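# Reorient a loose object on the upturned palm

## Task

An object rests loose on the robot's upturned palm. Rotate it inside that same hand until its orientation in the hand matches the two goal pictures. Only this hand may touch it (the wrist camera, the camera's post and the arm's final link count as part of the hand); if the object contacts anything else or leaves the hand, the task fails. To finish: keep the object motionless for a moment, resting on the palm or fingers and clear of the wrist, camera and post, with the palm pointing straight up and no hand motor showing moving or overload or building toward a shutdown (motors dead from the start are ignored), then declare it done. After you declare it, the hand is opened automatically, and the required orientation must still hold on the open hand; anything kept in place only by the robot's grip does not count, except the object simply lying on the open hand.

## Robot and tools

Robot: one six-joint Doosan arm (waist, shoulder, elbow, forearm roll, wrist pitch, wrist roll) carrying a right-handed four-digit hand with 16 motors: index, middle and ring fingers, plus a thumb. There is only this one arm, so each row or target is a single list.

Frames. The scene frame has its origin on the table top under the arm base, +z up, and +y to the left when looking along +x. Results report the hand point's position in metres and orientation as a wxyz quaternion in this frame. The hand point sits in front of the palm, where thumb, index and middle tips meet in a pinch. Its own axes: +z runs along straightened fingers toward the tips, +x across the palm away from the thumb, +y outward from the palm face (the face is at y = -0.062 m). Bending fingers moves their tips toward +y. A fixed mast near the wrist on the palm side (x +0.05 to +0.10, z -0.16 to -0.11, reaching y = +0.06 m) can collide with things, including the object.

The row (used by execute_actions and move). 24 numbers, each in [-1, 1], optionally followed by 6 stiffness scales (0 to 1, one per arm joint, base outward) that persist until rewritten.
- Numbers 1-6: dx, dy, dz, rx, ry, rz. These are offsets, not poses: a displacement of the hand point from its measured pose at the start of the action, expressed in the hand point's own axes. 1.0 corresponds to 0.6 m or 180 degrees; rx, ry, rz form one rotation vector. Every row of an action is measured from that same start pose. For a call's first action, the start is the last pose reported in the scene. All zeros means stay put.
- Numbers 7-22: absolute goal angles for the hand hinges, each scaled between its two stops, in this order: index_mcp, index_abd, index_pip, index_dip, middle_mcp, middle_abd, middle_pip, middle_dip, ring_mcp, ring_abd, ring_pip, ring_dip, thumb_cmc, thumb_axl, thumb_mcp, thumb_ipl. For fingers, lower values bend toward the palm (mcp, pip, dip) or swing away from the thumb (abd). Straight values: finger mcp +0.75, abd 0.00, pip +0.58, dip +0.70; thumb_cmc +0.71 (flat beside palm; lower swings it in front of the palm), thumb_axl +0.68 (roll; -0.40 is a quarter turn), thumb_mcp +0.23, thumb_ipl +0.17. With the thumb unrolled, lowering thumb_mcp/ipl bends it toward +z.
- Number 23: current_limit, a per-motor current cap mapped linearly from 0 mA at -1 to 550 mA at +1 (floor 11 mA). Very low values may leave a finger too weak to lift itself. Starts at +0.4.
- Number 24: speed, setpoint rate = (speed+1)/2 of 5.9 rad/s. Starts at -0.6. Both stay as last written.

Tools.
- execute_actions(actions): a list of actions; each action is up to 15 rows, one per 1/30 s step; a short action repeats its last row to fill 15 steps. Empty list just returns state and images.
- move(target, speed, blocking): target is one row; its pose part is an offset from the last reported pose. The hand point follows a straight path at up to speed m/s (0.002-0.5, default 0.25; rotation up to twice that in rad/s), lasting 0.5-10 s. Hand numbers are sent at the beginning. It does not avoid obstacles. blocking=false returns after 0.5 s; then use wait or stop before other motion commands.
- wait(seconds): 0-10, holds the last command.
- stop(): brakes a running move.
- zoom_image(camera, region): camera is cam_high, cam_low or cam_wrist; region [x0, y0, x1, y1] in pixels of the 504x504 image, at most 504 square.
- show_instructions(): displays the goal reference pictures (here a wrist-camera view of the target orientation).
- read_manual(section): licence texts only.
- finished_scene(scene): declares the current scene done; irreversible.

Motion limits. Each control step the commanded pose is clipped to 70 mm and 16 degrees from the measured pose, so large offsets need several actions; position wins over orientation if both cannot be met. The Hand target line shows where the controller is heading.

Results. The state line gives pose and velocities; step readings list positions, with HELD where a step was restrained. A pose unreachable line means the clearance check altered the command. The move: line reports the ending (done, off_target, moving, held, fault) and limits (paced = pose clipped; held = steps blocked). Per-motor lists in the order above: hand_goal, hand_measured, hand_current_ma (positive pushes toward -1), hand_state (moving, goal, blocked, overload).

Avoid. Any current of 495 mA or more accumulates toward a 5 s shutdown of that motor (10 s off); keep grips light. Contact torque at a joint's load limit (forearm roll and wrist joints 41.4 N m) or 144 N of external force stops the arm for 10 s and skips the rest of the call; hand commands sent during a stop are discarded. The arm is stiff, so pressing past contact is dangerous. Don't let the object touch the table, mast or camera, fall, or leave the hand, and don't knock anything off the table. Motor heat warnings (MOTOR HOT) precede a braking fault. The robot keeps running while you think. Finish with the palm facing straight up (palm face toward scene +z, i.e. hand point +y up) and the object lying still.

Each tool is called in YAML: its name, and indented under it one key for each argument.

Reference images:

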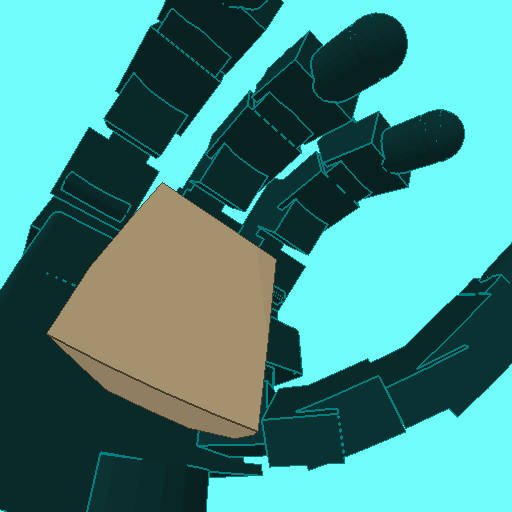

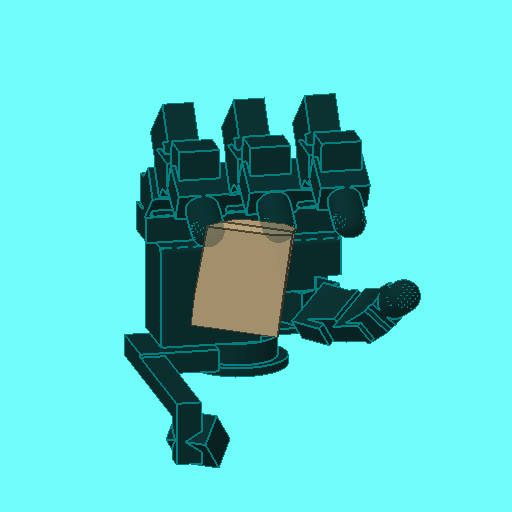

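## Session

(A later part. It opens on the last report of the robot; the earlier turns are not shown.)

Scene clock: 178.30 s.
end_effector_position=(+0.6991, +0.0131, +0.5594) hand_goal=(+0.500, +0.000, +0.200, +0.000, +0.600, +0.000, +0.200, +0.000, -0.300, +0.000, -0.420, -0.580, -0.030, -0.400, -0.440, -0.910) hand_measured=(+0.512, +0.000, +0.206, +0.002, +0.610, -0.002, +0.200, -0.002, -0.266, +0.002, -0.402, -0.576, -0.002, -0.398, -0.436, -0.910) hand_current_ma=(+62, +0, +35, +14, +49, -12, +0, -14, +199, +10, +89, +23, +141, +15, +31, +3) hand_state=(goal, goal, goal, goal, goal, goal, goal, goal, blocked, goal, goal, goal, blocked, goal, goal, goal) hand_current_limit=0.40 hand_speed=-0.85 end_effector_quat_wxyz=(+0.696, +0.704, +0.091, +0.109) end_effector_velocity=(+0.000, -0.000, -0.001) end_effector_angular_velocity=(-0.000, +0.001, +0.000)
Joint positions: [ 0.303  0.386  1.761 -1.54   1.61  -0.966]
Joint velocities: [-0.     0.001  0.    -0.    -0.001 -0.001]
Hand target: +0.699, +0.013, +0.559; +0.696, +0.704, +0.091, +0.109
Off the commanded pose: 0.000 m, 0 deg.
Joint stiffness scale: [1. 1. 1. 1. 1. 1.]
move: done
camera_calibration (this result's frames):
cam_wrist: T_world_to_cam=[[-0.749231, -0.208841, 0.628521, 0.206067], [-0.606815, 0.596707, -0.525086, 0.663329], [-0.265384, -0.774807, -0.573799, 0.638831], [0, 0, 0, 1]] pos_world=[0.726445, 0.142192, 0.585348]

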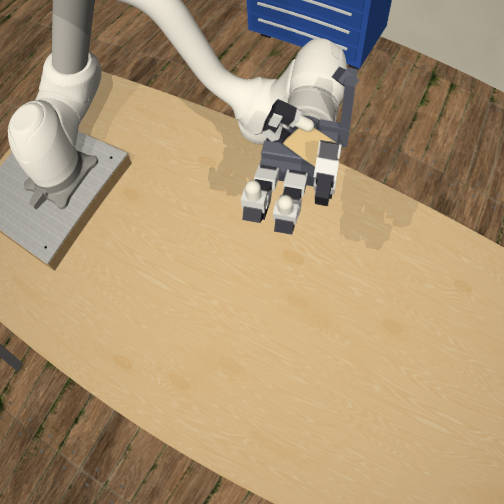

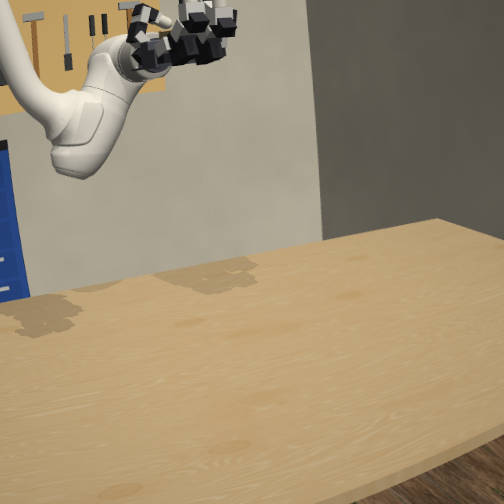

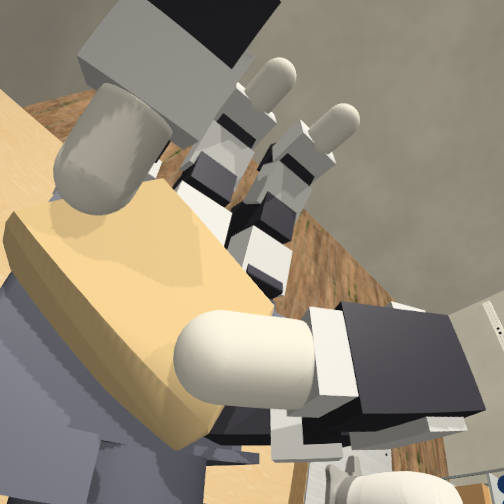

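move:
  target: [0,0,0,0,0,0,0.5,0,0.2,0,0.6,0,0.2,0,-0.12,0,-0.54,-0.62,-0.18,-0.4,-0.44,-0.79,0.4,-0.92]

move:
  target: [0,0,0,0,0,0,0.5,0,0.2,0,0.6,0,0.2,0,0.07,0,-0.66,-0.65,-0.32,-0.4,-0.44,-0.67,0.4,-0.92]

zoom_image:
  camera: "cam_high"
  region: [200,60,400,260]

Scene clock: 187.93 s.
end_effector_position=(+0.6991, +0.0131, +0.5594) hand_goal=(+0.500, +0.000, +0.200, +0.000, +0.600, +0.000, +0.200, +0.000, -0.120, +0.000, -0.540, -0.620, -0.180, -0.400, -0.440, -0.790) hand_measured=(+0.512, +0.000, +0.206, +0.002, +0.610, -0.002, +0.200, -0.002, -0.116, +0.002, -0.498, -0.592, -0.160, -0.398, -0.434, -0.786) hand_current_ma=(+62, +0, +35, +14, +49, -12, +0, -14, +27, +9, +207, +157, +99, +12, +35, +25) hand_state=(goal, goal, goal, goal, goal, goal, goal, goal, goal, goal, blocked, blocked, goal, goal, goal, goal) hand_current_limit=0.40 hand_speed=-0.92 end_effector_quat_wxyz=(+0.696, +0.704, +0.091, +0.109) end_effector_velocity=(-0.000, +0.000, +0.001) end_effector_angular_velocity=(+0.000, -0.002, -0.000)
Joint positions: [ 0.303  0.386  1.761 -1.54   1.61  -0.966]
Joint velocities: [ 0.    -0.001 -0.     0.     0.     0.001]
Hand target: +0.699, +0.013, +0.559; +0.696, +0.704, +0.091, +0.109
Off the commanded pose: 0.000 m, 0 deg.
Joint stiffness scale: [1. 1. 1. 1. 1. 1.]
move: done
camera_calibration (this result's frames):
cam_wrist: T_world_to_cam=[[-0.749231, -0.208841, 0.628521, 0.206067], [-0.606815, 0.596708, -0.525086, 0.663329], [-0.265384, -0.774807, -0.573799, 0.638831], [0, 0, 0, 1]] pos_world=[0.726445, 0.142192, 0.585348]

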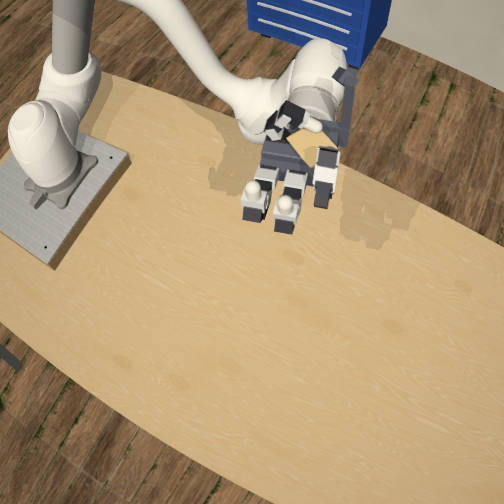

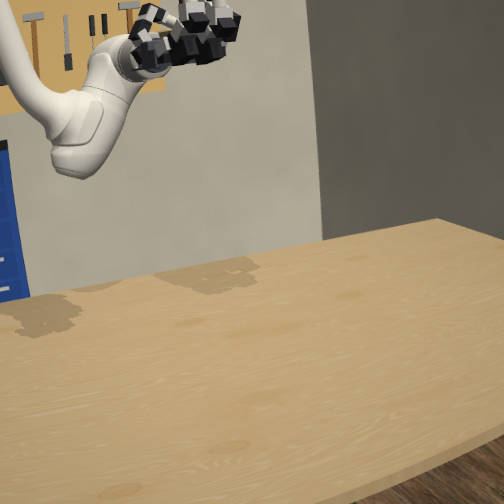

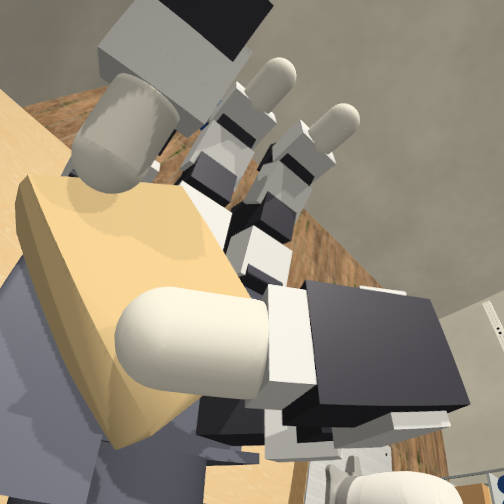

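Scene clock: 189.20 s.
end_effector_position=(+0.6991, +0.0131, +0.5594) hand_goal=(+0.500, +0.000, +0.200, +0.000, +0.600, +0.000, +0.200, +0.000, +0.070, +0.000, -0.660, -0.650, -0.320, -0.400, -0.440, -0.670) hand_measured=(+0.512, +0.000, +0.206, +0.002, +0.610, -0.002, +0.200, -0.002, +0.082, +0.000, -0.626, -0.638, -0.286, -0.398, -0.432, -0.670) hand_current_ma=(+62, +0, +35, +14, +49, -12, +0, -14, +68, +4, +168, +71, +177, +16, +60, +1) hand_state=(goal, goal, goal, goal, goal, goal, goal, goal, goal, goal, blocked, goal, blocked, goal, goal, goal) hand_current_limit=0.40 hand_speed=-0.92 end_effector_quat_wxyz=(+0.696, +0.704, +0.091, +0.109) end_effector_velocity=(-0.000, -0.000, +0.000) end_effector_angular_velocity=(+0.001, -0.001, +0.000)
Joint positions: [ 0.303  0.386  1.761 -1.54   1.61  -0.966]
Joint velocities: [-0.    -0.    -0.     0.    -0.001  0.   ]
Hand target: +0.699, +0.013, +0.559; +0.696, +0.704, +0.091, +0.109
Off the commanded pose: 0.000 m, 0 deg.
Joint stiffness scale: [1. 1. 1. 1. 1. 1.]
move: done
camera_calibration (this result's frames):
cam_wrist: T_world_to_cam=[[-0.749231, -0.208841, 0.628521, 0.206067], [-0.606815, 0.596708, -0.525086, 0.663329], [-0.265384, -0.774807, -0.573799, 0.638831], [0, 0, 0, 1]] pos_world=[0.726445, 0.142192, 0.585348]

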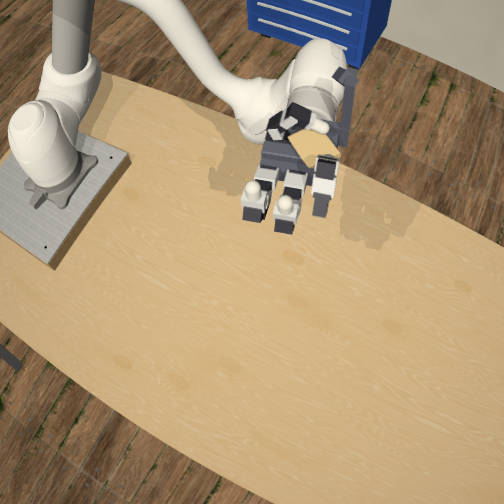

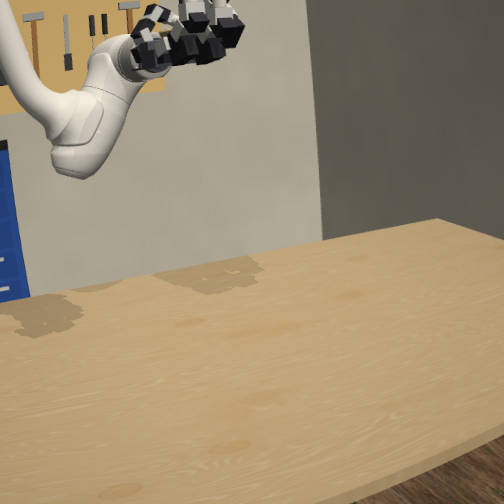

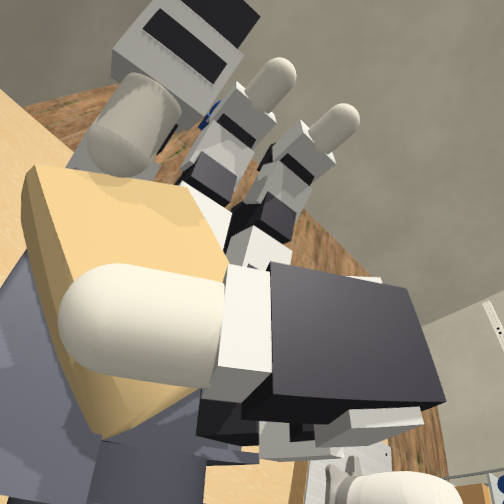

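Region (200, 60, 400, 260) of cam_high's 504x504 image, scaled by 2.520, with more detail than that image has.

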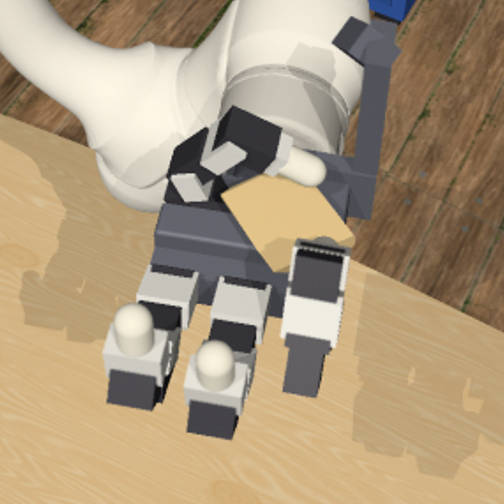

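move:
  target: [0,0,0,0,0,0,0.5,0,0.2,0,0.6,0,0.2,0,-0.03,-0.6,-0.66,-0.65,-0.32,-0.4,-0.44,-0.67,0.4,-0.9]

zoom_image:
  camera: "cam_high"
  region: [200,60,400,260]

Scene clock: 196.80 s.
end_effector_position=(+0.6991, +0.0131, +0.5594) hand_goal=(+0.500, +0.000, +0.200, +0.000, +0.600, +0.000, +0.200, +0.000, -0.030, -0.600, -0.660, -0.650, -0.320, -0.400, -0.440, -0.670) hand_measured=(+0.512, +0.000, +0.206, +0.002, +0.610, -0.002, +0.200, -0.002, -0.014, -0.596, -0.660, -0.652, -0.300, -0.400, -0.432, -0.668) hand_current_ma=(+62, +0, +35, +14, +49, -12, +0, -14, +87, +14, +1, -15, +99, -5, +60, +19) hand_state=(goal, goal, goal, goal, goal, goal, goal, goal, goal, goal, goal, goal, goal, goal, goal, goal) hand_current_limit=0.40 hand_speed=-0.90 end_effector_quat_wxyz=(+0.696, +0.704, +0.091, +0.109) end_effector_velocity=(+0.000, -0.000, -0.000) end_effector_angular_velocity=(+0.001, -0.001, +0.001)
Joint positions: [ 0.303  0.386  1.761 -1.54   1.61  -0.966]
Joint velocities: [-0.     0.    -0.    -0.    -0.001  0.001]
Hand target: +0.699, +0.013, +0.559; +0.696, +0.704, +0.091, +0.109
Off the commanded pose: 0.000 m, 0 deg.
Joint stiffness scale: [1. 1. 1. 1. 1. 1.]
move: done
camera_calibration (this result's frames):
cam_wrist: T_world_to_cam=[[-0.749231, -0.208841, 0.628521, 0.206067], [-0.606815, 0.596708, -0.525086, 0.663329], [-0.265384, -0.774807, -0.5738, 0.638831], [0, 0, 0, 1]] pos_world=[0.726445, 0.142192, 0.585348]

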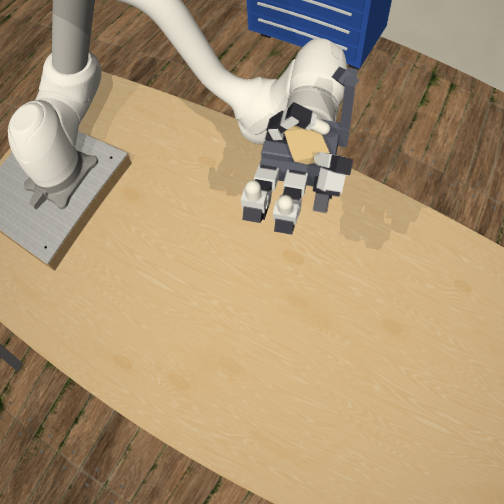

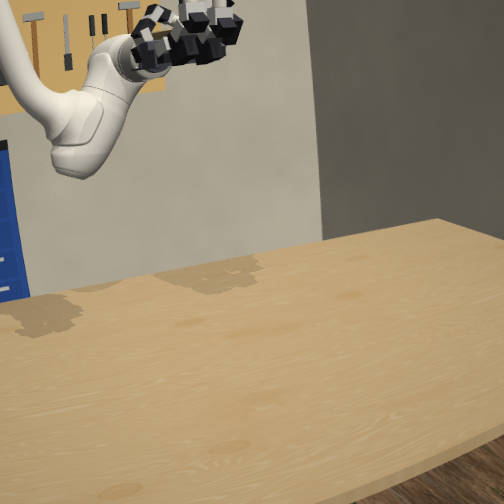

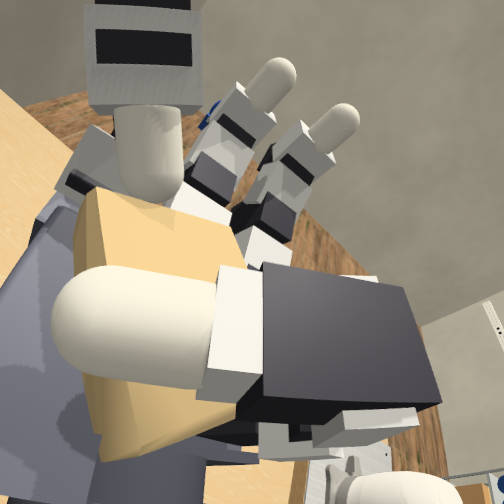

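Region (200, 60, 400, 260) of cam_high's 504x504 image, scaled by 2.520, with more detail than that image has.

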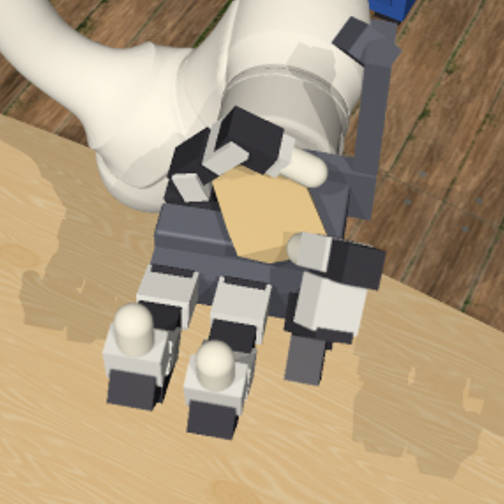

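move:
  target: [0,0,0,0,0,0,0.5,0,0.2,0,0.1,0.4,-0.54,-0.62,0.5,0,0.2,0,-0.32,-0.4,-0.44,-0.67,0.4,-0.6]

move:
  target: [0,0,0,0,0,0,0.5,0,0.2,0,-0.16,0.4,-0.54,-0.62,0.5,0,0.2,0,-0.32,-0.4,-0.44,-0.67,0.4,-0.85]

move:
  target: [0,0,0,0,0,0,0.5,0,0.2,0,-0.16,-0.4,-0.54,-0.62,0.5,0,0.2,0,-0.32,-0.4,-0.44,-0.67,0.4,-0.9]

zoom_image:
  camera: "cam_high"
  region: [200,60,400,260]

Scene clock: 206.83 s.
end_effector_position=(+0.6991, +0.0131, +0.5594) hand_goal=(+0.500, +0.000, +0.200, +0.000, +0.100, +0.400, -0.540, -0.620, +0.500, +0.000, +0.200, +0.000, -0.320, -0.400, -0.440, -0.670) hand_measured=(+0.510, +0.004, +0.200, +0.000, +0.114, +0.398, -0.538, -0.618, +0.508, -0.004, +0.200, -0.002, -0.304, -0.400, -0.432, -0.668) hand_current_ma=(+48, +15, -3, +4, +70, -10, +6, +11, +46, -14, -3, -14, +82, -5, +58, +19) hand_state=(goal, goal, goal, goal, goal, goal, goal, goal, goal, goal, goal, goal, goal, goal, goal, goal) hand_current_limit=0.40 hand_speed=-0.60 end_effector_quat_wxyz=(+0.696, +0.704, +0.091, +0.109) end_effector_velocity=(-0.000, -0.000, +0.000) end_effector_angular_velocity=(+0.000, +0.000, -0.000)
Joint positions: [ 0.303  0.386  1.761 -1.54   1.61  -0.966]
Joint velocities: [ 0.    -0.001  0.     0.    -0.    -0.   ]
Hand target: +0.699, +0.013, +0.559; +0.696, +0.704, +0.091, +0.109
Off the commanded pose: 0.000 m, 0 deg.
Joint stiffness scale: [1. 1. 1. 1. 1. 1.]
move: done
camera_calibration (this result's frames):
cam_wrist: T_world_to_cam=[[-0.749231, -0.208841, 0.628521, 0.206067], [-0.606815, 0.596708, -0.525086, 0.663329], [-0.265384, -0.774807, -0.573799, 0.638831], [0, 0, 0, 1]] pos_world=[0.726445, 0.142192, 0.585348]

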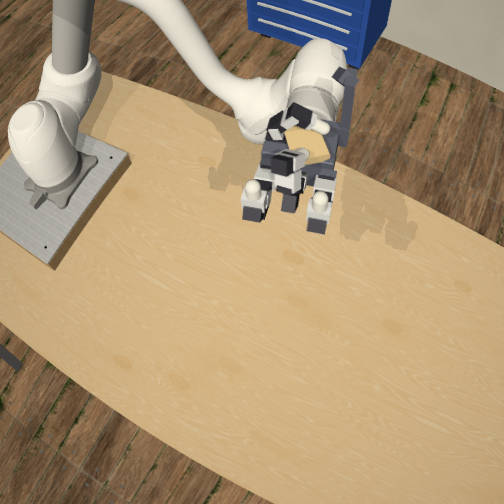

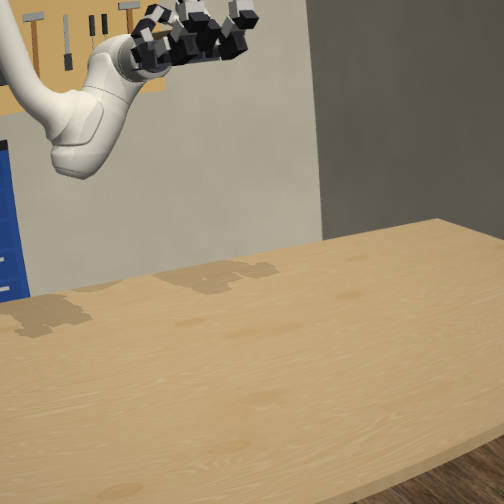

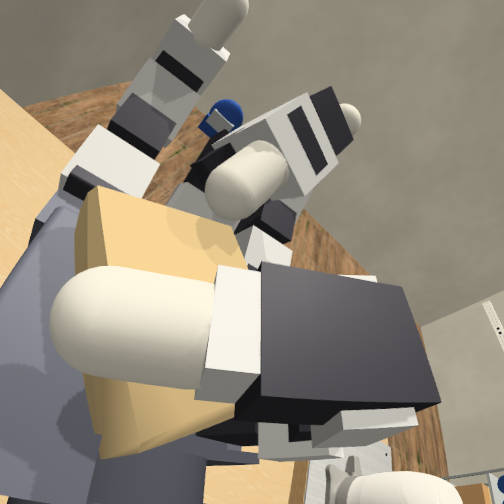

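Scene clock: 207.80 s.
end_effector_position=(+0.6991, +0.0131, +0.5594) hand_goal=(+0.500, +0.000, +0.200, +0.000, -0.160, +0.400, -0.540, -0.620, +0.500, +0.000, +0.200, +0.000, -0.320, -0.400, -0.440, -0.670) hand_measured=(+0.510, +0.004, +0.200, +0.000, -0.106, +0.402, -0.528, -0.620, +0.508, -0.004, +0.200, -0.002, -0.304, -0.404, -0.432, -0.666) hand_current_ma=(+48, +15, -3, +4, +286, +8, +61, -1, +46, -14, -3, -14, +78, -19, +58, +24) hand_state=(goal, goal, goal, goal, blocked, goal, goal, goal, goal, goal, goal, goal, goal, goal, goal, goal) hand_current_limit=0.40 hand_speed=-0.85 end_effector_quat_wxyz=(+0.696, +0.704, +0.091, +0.109) end_effector_velocity=(-0.000, +0.000, -0.000) end_effector_angular_velocity=(-0.001, +0.001, -0.001)
Joint positions: [ 0.303  0.386  1.761 -1.54   1.61  -0.966]
Joint velocities: [ 0.     0.     0.     0.     0.001 -0.   ]
Hand target: +0.699, +0.013, +0.559; +0.696, +0.704, +0.091, +0.109
Off the commanded pose: 0.000 m, 0 deg.
Joint stiffness scale: [1. 1. 1. 1. 1. 1.]
move: done
camera_calibration (this result's frames):
cam_wrist: T_world_to_cam=[[-0.749231, -0.208841, 0.628521, 0.206067], [-0.606815, 0.596707, -0.525086, 0.663329], [-0.265384, -0.774807, -0.573799, 0.638831], [0, 0, 0, 1]] pos_world=[0.726445, 0.142192, 0.585348]

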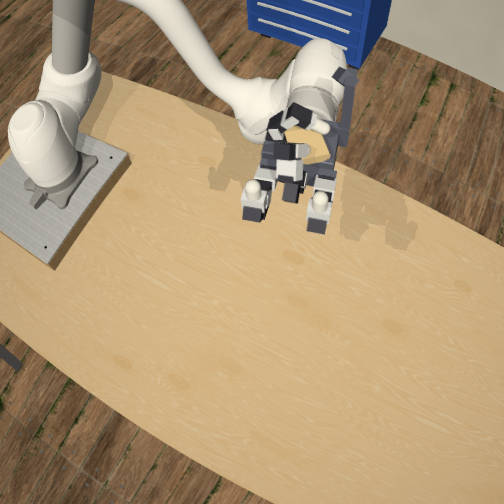

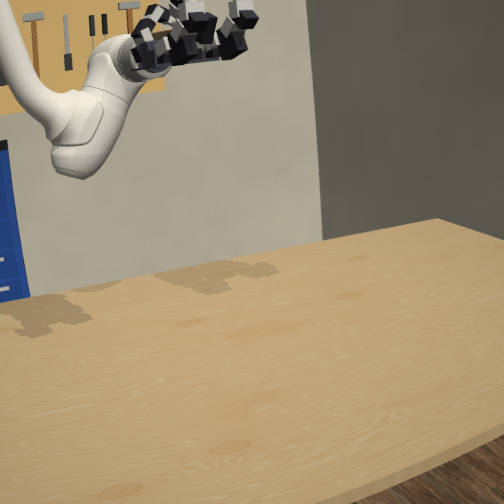

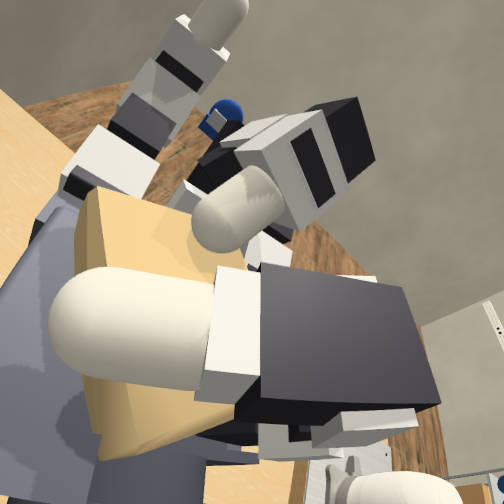

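Scene clock: 210.90 s.
end_effector_position=(+0.6991, +0.0131, +0.5594) hand_goal=(+0.500, +0.000, +0.200, +0.000, -0.160, -0.400, -0.540, -0.620, +0.500, +0.000, +0.200, +0.000, -0.320, -0.400, -0.440, -0.670) hand_measured=(+0.510, +0.004, +0.200, +0.000, -0.140, -0.396, -0.520, -0.610, +0.508, -0.004, +0.200, -0.002, -0.304, -0.402, -0.432, -0.666) hand_current_ma=(+48, +15, -3, +4, +109, +23, +111, +49, +46, -14, -3, -14, +78, -14, +58, +24) hand_state=(goal, goal, goal, goal, blocked, goal, blocked, goal, goal, goal, goal, goal, goal, goal, goal, goal) hand_current_limit=0.40 hand_speed=-0.90 end_effector_quat_wxyz=(+0.696, +0.704, +0.091, +0.109) end_effector_velocity=(-0.000, -0.000, -0.000) end_effector_angular_velocity=(-0.000, +0.000, -0.000)
Joint positions: [ 0.303  0.386  1.761 -1.54   1.61  -0.966]
Joint velocities: [-0.  0.  0.  0.  0.  0.]
Hand target: +0.699, +0.013, +0.559; +0.696, +0.704, +0.091, +0.109
Off the commanded pose: 0.000 m, 0 deg.
Joint stiffness scale: [1. 1. 1. 1. 1. 1.]
move: done
camera_calibration (this result's frames):
cam_wrist: T_world_to_cam=[[-0.749231, -0.208841, 0.628521, 0.206067], [-0.606815, 0.596708, -0.525086, 0.663329], [-0.265384, -0.774807, -0.5738, 0.638831], [0, 0, 0, 1]] pos_world=[0.726445, 0.142192, 0.585348]

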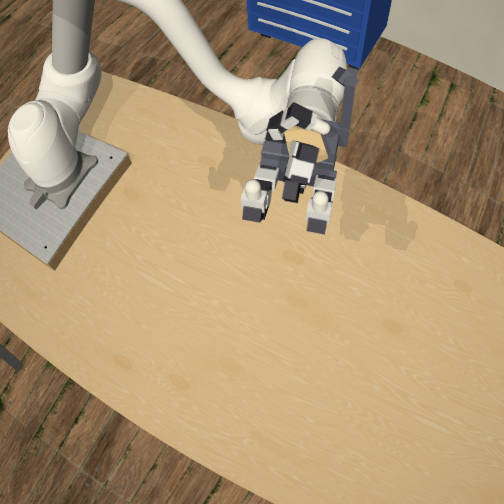

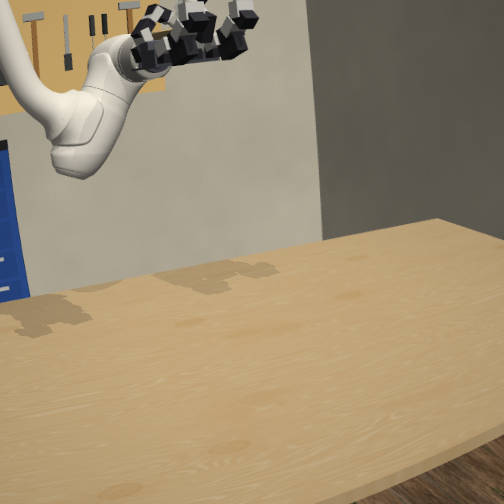

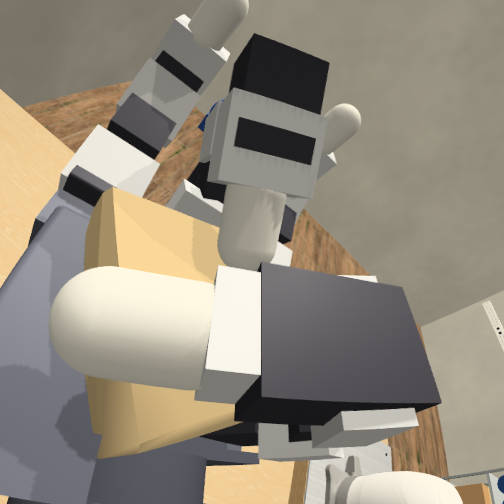

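Region (200, 60, 400, 260) of cam_high's 504x504 image, scaled by 2.520, with more detail than that image has.

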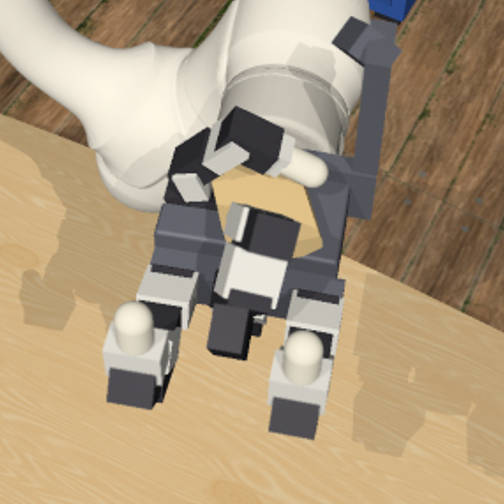

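move:
  target: [0,0,0,0,0,0,0.5,0,0.2,0,0.5,0,0.2,0,0.5,0,0.2,0,0.3,-0.4,0.23,0.17,0.4,-0.7]

zoom_image:
  camera: "cam_high"
  region: [200,60,400,260]

Scene clock: 216.80 s.
end_effector_position=(+0.6991, +0.0131, +0.5594) hand_goal=(+0.500, +0.000, +0.200, +0.000, +0.500, +0.000, +0.200, +0.000, +0.500, +0.000, +0.200, +0.000, +0.300, -0.400, +0.230, +0.170) hand_measured=(+0.510, +0.004, +0.200, +0.000, +0.508, -0.002, +0.200, -0.002, +0.508, -0.004, +0.200, -0.002, +0.310, -0.402, +0.234, +0.170) hand_current_ma=(+48, +15, -3, +4, +47, -13, -3, -14, +46, -14, -3, -14, +49, -13, +21, -4) hand_state=(goal, goal, goal, goal, goal, goal, goal, goal, goal, goal, goal, goal, goal, goal, goal, goal) hand_current_limit=0.40 hand_speed=-0.70 end_effector_quat_wxyz=(+0.696, +0.704, +0.091, +0.109) end_effector_velocity=(+0.000, +0.000, -0.000) end_effector_angular_velocity=(-0.001, +0.003, +0.000)
Joint positions: [ 0.303  0.386  1.761 -1.54   1.61  -0.966]
Joint velocities: [ 0.     0.001  0.     0.    -0.    -0.002]
Hand target: +0.699, +0.013, +0.559; +0.696, +0.704, +0.091, +0.109
Off the commanded pose: 0.000 m, 0 deg.
Joint stiffness scale: [1. 1. 1. 1. 1. 1.]
move: done
camera_calibration (this result's frames):
cam_wrist: T_world_to_cam=[[-0.749231, -0.208841, 0.628521, 0.206067], [-0.606815, 0.596708, -0.525086, 0.663329], [-0.265384, -0.774807, -0.573799, 0.638831], [0, 0, 0, 1]] pos_world=[0.726445, 0.142192, 0.585348]

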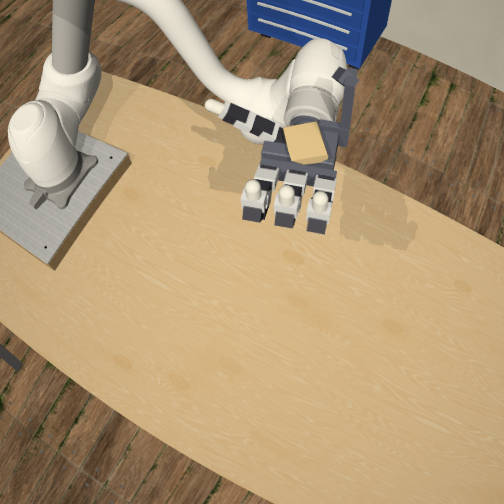

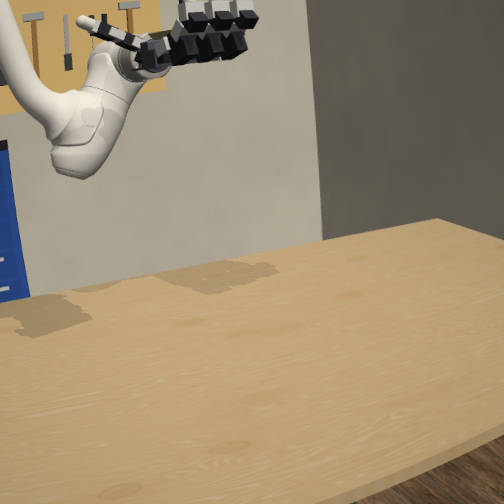

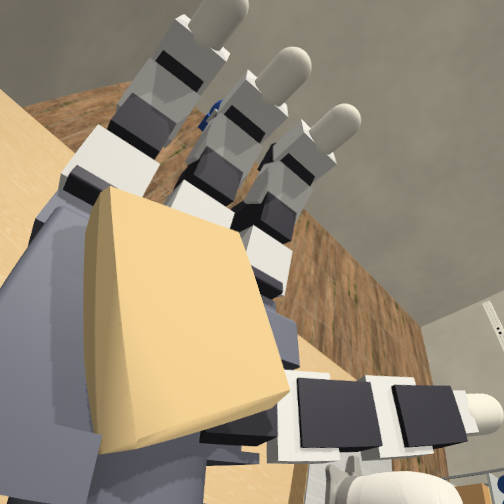

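Region (200, 60, 400, 260) of cam_high's 504x504 image, scaled by 2.520, with more detail than that image has.

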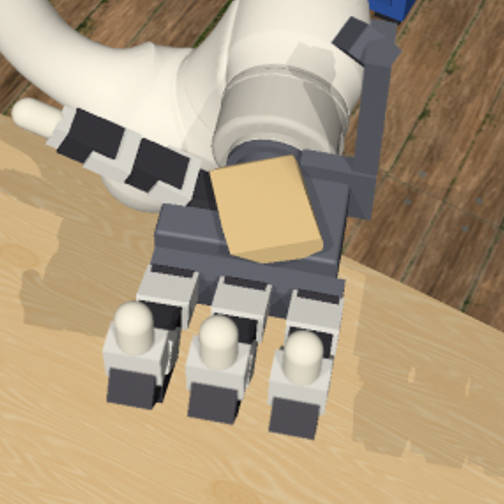

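move:
  target: [0,0,0,0,0,0,0.5,0,0.2,0,0.1,0.5,-0.54,-0.62,0.5,0,0.2,0,0.25,-0.4,-0.44,-0.91,0.4,-0.6]

move:
  target: [0,0,0,0,0,0,0.5,0,0.2,0,-0.16,0.5,-0.54,-0.62,0.5,0,0.2,0,-0.03,-0.4,-0.44,-0.91,0.4,-0.85]

move:
  target: [0,0,0,0,0,0,0.5,0,0.2,0,-0.04,0.2,-0.6,-0.64,0.5,0,0.2,0,-0.2,-0.4,-0.44,-0.77,0.4,-0.93]

move:
  target: [0,0,0,0,0,0,0.5,0,0.2,0,0.5,0.2,0.2,0,0.5,0,0.2,0,0.3,-0.4,0.23,0.17,0.4,-0.7]

zoom_image:
  camera: "cam_high"
  region: [200,60,400,260]

Scene clock: 228.83 s.
end_effector_position=(+0.6991, +0.0131, +0.5594) hand_goal=(+0.500, +0.000, +0.200, +0.000, +0.100, +0.500, -0.540, -0.620, +0.500, +0.000, +0.200, +0.000, +0.250, -0.400, -0.440, -0.910) hand_measured=(+0.510, +0.004, +0.200, +0.000, +0.114, +0.498, -0.538, -0.618, +0.508, -0.004, +0.200, -0.002, +0.258, -0.402, -0.440, -0.910) hand_current_ma=(+49, +15, -3, +4, +70, -8, +7, +11, +46, -14, -3, -14, +42, -13, +3, +3) hand_state=(goal, goal, goal, goal, goal, goal, goal, goal, goal, goal, goal, goal, goal, goal, goal, goal) hand_current_limit=0.40 hand_speed=-0.60 end_effector_quat_wxyz=(+0.696, +0.704, +0.091, +0.109) end_effector_velocity=(+0.000, +0.000, -0.000) end_effector_angular_velocity=(-0.000, +0.001, -0.000)
Joint positions: [ 0.303  0.386  1.761 -1.54   1.61  -0.966]
Joint velocities: [ 0.     0.001 -0.     0.     0.001 -0.   ]
Hand target: +0.699, +0.013, +0.559; +0.696, +0.704, +0.091, +0.109
Off the commanded pose: 0.000 m, 0 deg.
Joint stiffness scale: [1. 1. 1. 1. 1. 1.]
move: done
camera_calibration (this result's frames):
cam_wrist: T_world_to_cam=[[-0.74923, -0.208841, 0.628521, 0.206067], [-0.606815, 0.596707, -0.525086, 0.663329], [-0.265384, -0.774807, -0.573799, 0.638831], [0, 0, 0, 1]] pos_world=[0.726445, 0.142192, 0.585348]

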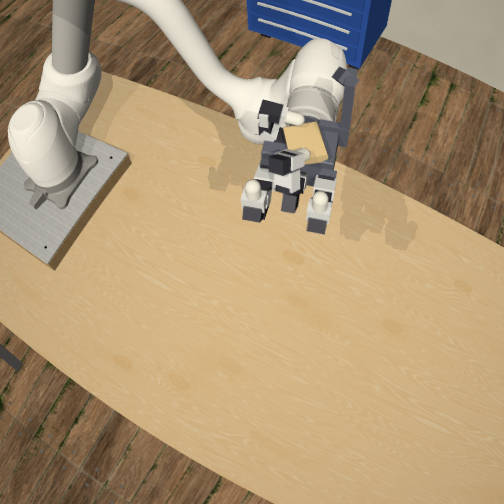

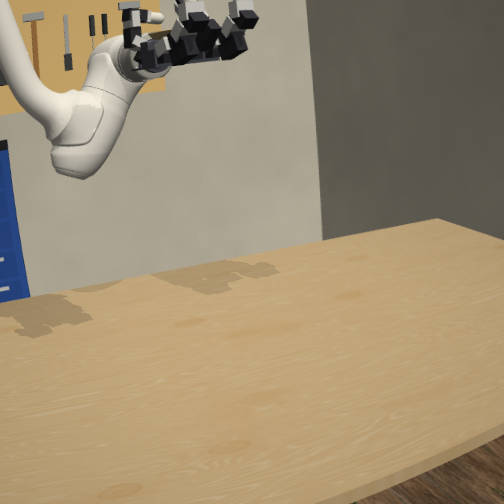

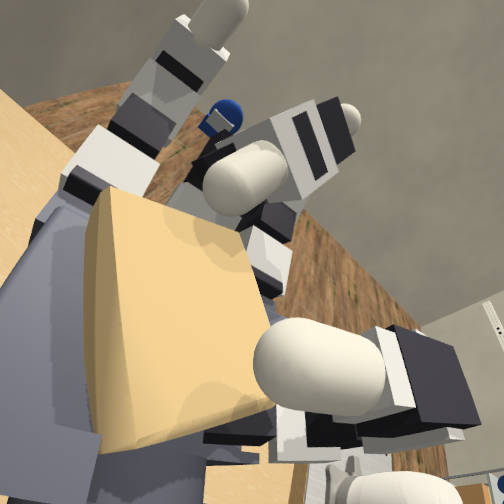

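Scene clock: 229.80 s.
end_effector_position=(+0.6991, +0.0131, +0.5594) hand_goal=(+0.500, +0.000, +0.200, +0.000, -0.160, +0.500, -0.540, -0.620, +0.500, +0.000, +0.200, +0.000, -0.030, -0.400, -0.440, -0.910) hand_measured=(+0.510, +0.004, +0.200, +0.000, -0.114, +0.502, -0.530, -0.618, +0.508, -0.004, +0.200, -0.002, -0.008, -0.402, -0.438, -0.910) hand_current_ma=(+49, +15, -3, +4, +247, +13, +50, +10, +46, -14, -3, -14, +109, -13, +12, +3) hand_state=(goal, goal, goal, goal, blocked, goal, goal, goal, goal, goal, goal, goal, blocked, goal, goal, goal) hand_current_limit=0.40 hand_speed=-0.85 end_effector_quat_wxyz=(+0.696, +0.704, +0.091, +0.109) end_effector_velocity=(+0.000, -0.000, -0.001) end_effector_angular_velocity=(-0.000, +0.003, +0.001)
Joint positions: [ 0.303  0.386  1.761 -1.54   1.61  -0.966]
Joint velocities: [-0.     0.001  0.001  0.    -0.001 -0.002]
Hand target: +0.699, +0.013, +0.559; +0.696, +0.704, +0.091, +0.109
Off the commanded pose: 0.000 m, 0 deg.
Joint stiffness scale: [1. 1. 1. 1. 1. 1.]
move: done
camera_calibration (this result's frames):
cam_wrist: T_world_to_cam=[[-0.749231, -0.208841, 0.628521, 0.206067], [-0.606815, 0.596707, -0.525086, 0.66333], [-0.265384, -0.774807, -0.573799, 0.638831], [0, 0, 0, 1]] pos_world=[0.726445, 0.142192, 0.585349]

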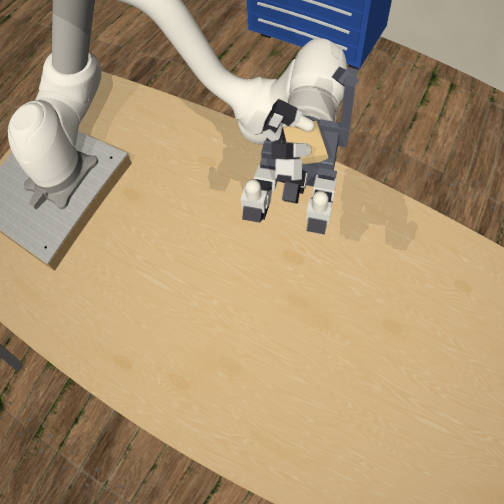

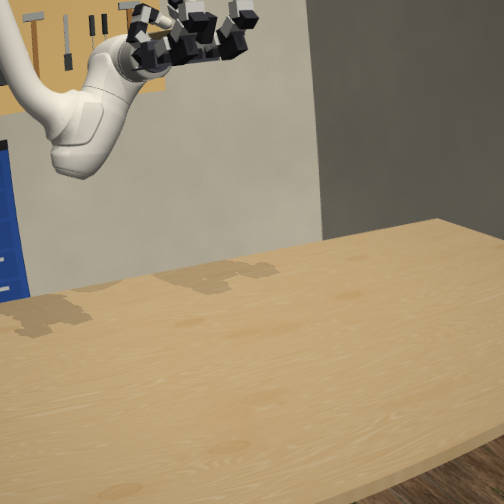

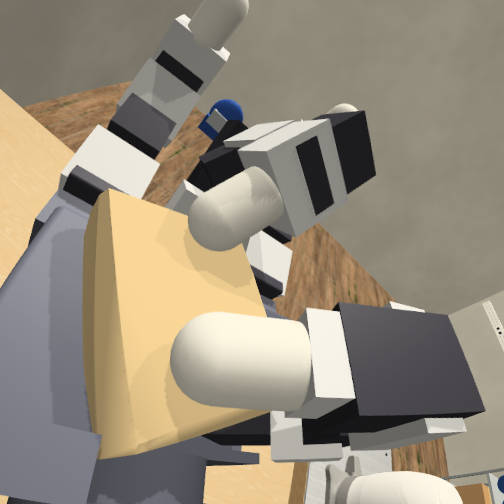

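Scene clock: 231.57 s.
end_effector_position=(+0.6991, +0.0131, +0.5594) hand_goal=(+0.500, +0.000, +0.200, +0.000, -0.040, +0.200, -0.600, -0.640, +0.500, +0.000, +0.200, +0.000, -0.200, -0.400, -0.440, -0.770) hand_measured=(+0.510, +0.004, +0.200, +0.000, -0.022, +0.222, -0.560, -0.620, +0.508, -0.004, +0.200, -0.002, -0.180, -0.398, -0.434, -0.768) hand_current_ma=(+49, +15, -3, +4, +99, +101, +220, +104, +46, -14, -3, -14, +106, +15, +37, +12) hand_state=(goal, goal, goal, goal, goal, blocked, blocked, goal, goal, goal, goal, goal, blocked, goal, goal, goal) hand_current_limit=0.40 hand_speed=-0.93 end_effector_quat_wxyz=(+0.696, +0.704, +0.091, +0.109) end_effector_velocity=(-0.001, -0.000, +0.000) end_effector_angular_velocity=(-0.000, -0.002, -0.001)
Joint positions: [ 0.303  0.386  1.761 -1.54   1.61  -0.966]
Joint velocities: [ 0.    -0.     0.001 -0.     0.001  0.002]
Hand target: +0.699, +0.013, +0.559; +0.696, +0.704, +0.091, +0.109
Off the commanded pose: 0.000 m, 0 deg.
Joint stiffness scale: [1. 1. 1. 1. 1. 1.]
move: done
camera_calibration (this result's frames):
cam_wrist: T_world_to_cam=[[-0.749231, -0.208841, 0.628521, 0.206067], [-0.606815, 0.596707, -0.525086, 0.66333], [-0.265384, -0.774807, -0.573799, 0.638831], [0, 0, 0, 1]] pos_world=[0.726445, 0.142192, 0.585348]

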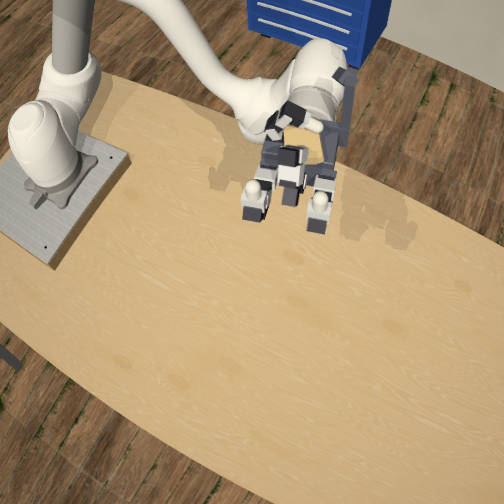

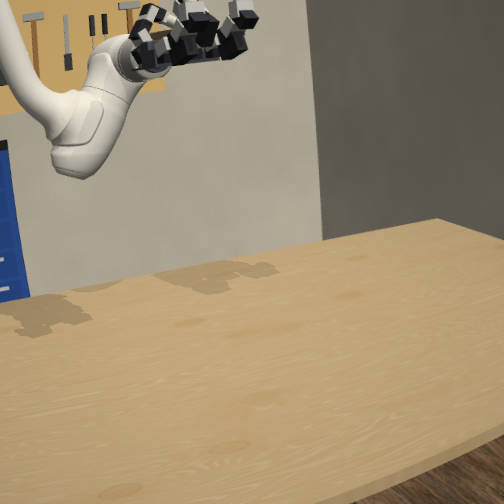

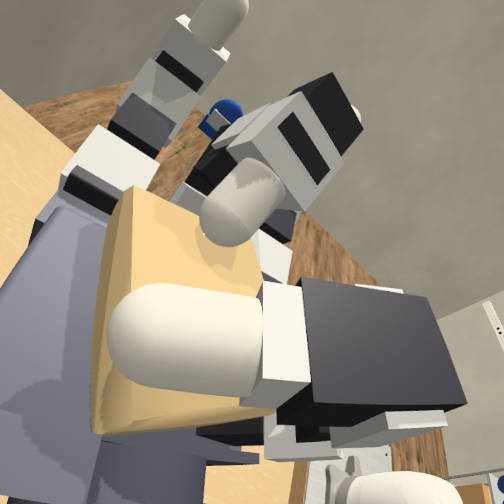

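Scene clock: 233.53 s.
end_effector_position=(+0.6991, +0.0131, +0.5594) hand_goal=(+0.500, +0.000, +0.200, +0.000, +0.500, +0.200, +0.200, +0.000, +0.500, +0.000, +0.200, +0.000, +0.300, -0.400, +0.230, +0.170) hand_measured=(+0.510, +0.004, +0.200, +0.000, +0.508, +0.204, +0.200, -0.002, +0.508, -0.004, +0.200, -0.002, +0.310, -0.398, +0.234, +0.170) hand_current_ma=(+49, +15, -3, +4, +46, +18, -3, -14, +46, -14, -3, -14, +49, +15, +21, -4) hand_state=(goal, goal, goal, goal, goal, goal, goal, goal, goal, goal, goal, goal, goal, goal, goal, goal) hand_current_limit=0.40 hand_speed=-0.70 end_effector_quat_wxyz=(+0.696, +0.704, +0.091, +0.109) end_effector_velocity=(-0.000, +0.000, -0.000) end_effector_angular_velocity=(+0.000, -0.001, +0.000)
Joint positions: [ 0.303  0.386  1.761 -1.54   1.61  -0.966]
Joint velocities: [ 0.    -0.     0.001 -0.     0.     0.002]
Hand target: +0.699, +0.013, +0.559; +0.696, +0.704, +0.091, +0.109
Off the commanded pose: 0.000 m, 0 deg.
Joint stiffness scale: [1. 1. 1. 1. 1. 1.]
move: done
camera_calibration (this result's frames):
cam_wrist: T_world_to_cam=[[-0.749231, -0.208841, 0.628521, 0.206067], [-0.606815, 0.596708, -0.525086, 0.663329], [-0.265384, -0.774807, -0.5738, 0.638831], [0, 0, 0, 1]] pos_world=[0.726445, 0.142192, 0.585348]

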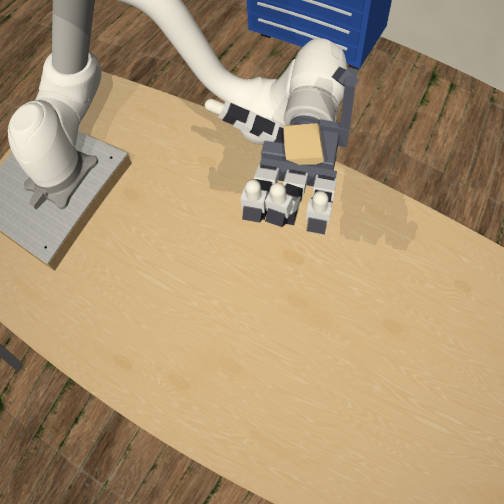

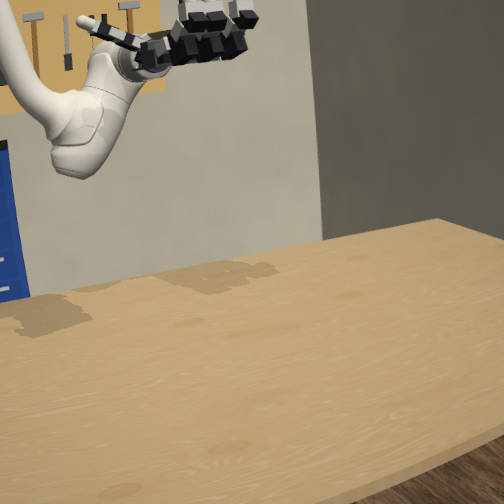

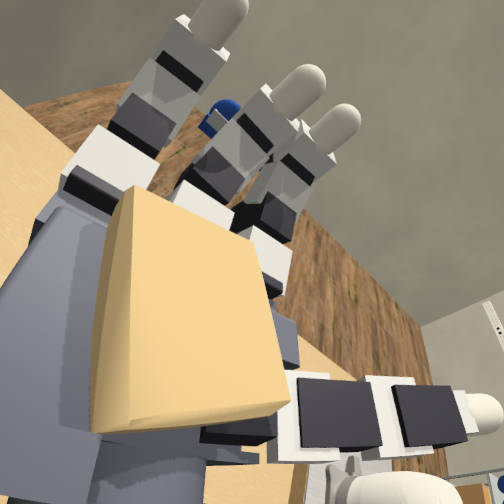

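Region (200, 60, 400, 260) of cam_high's 504x504 image, scaled by 2.520, with more detail than that image has.

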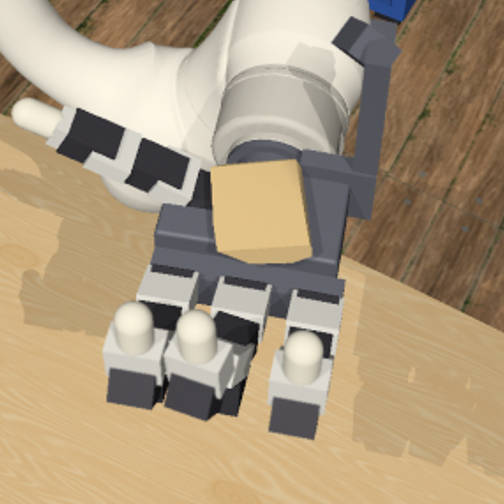

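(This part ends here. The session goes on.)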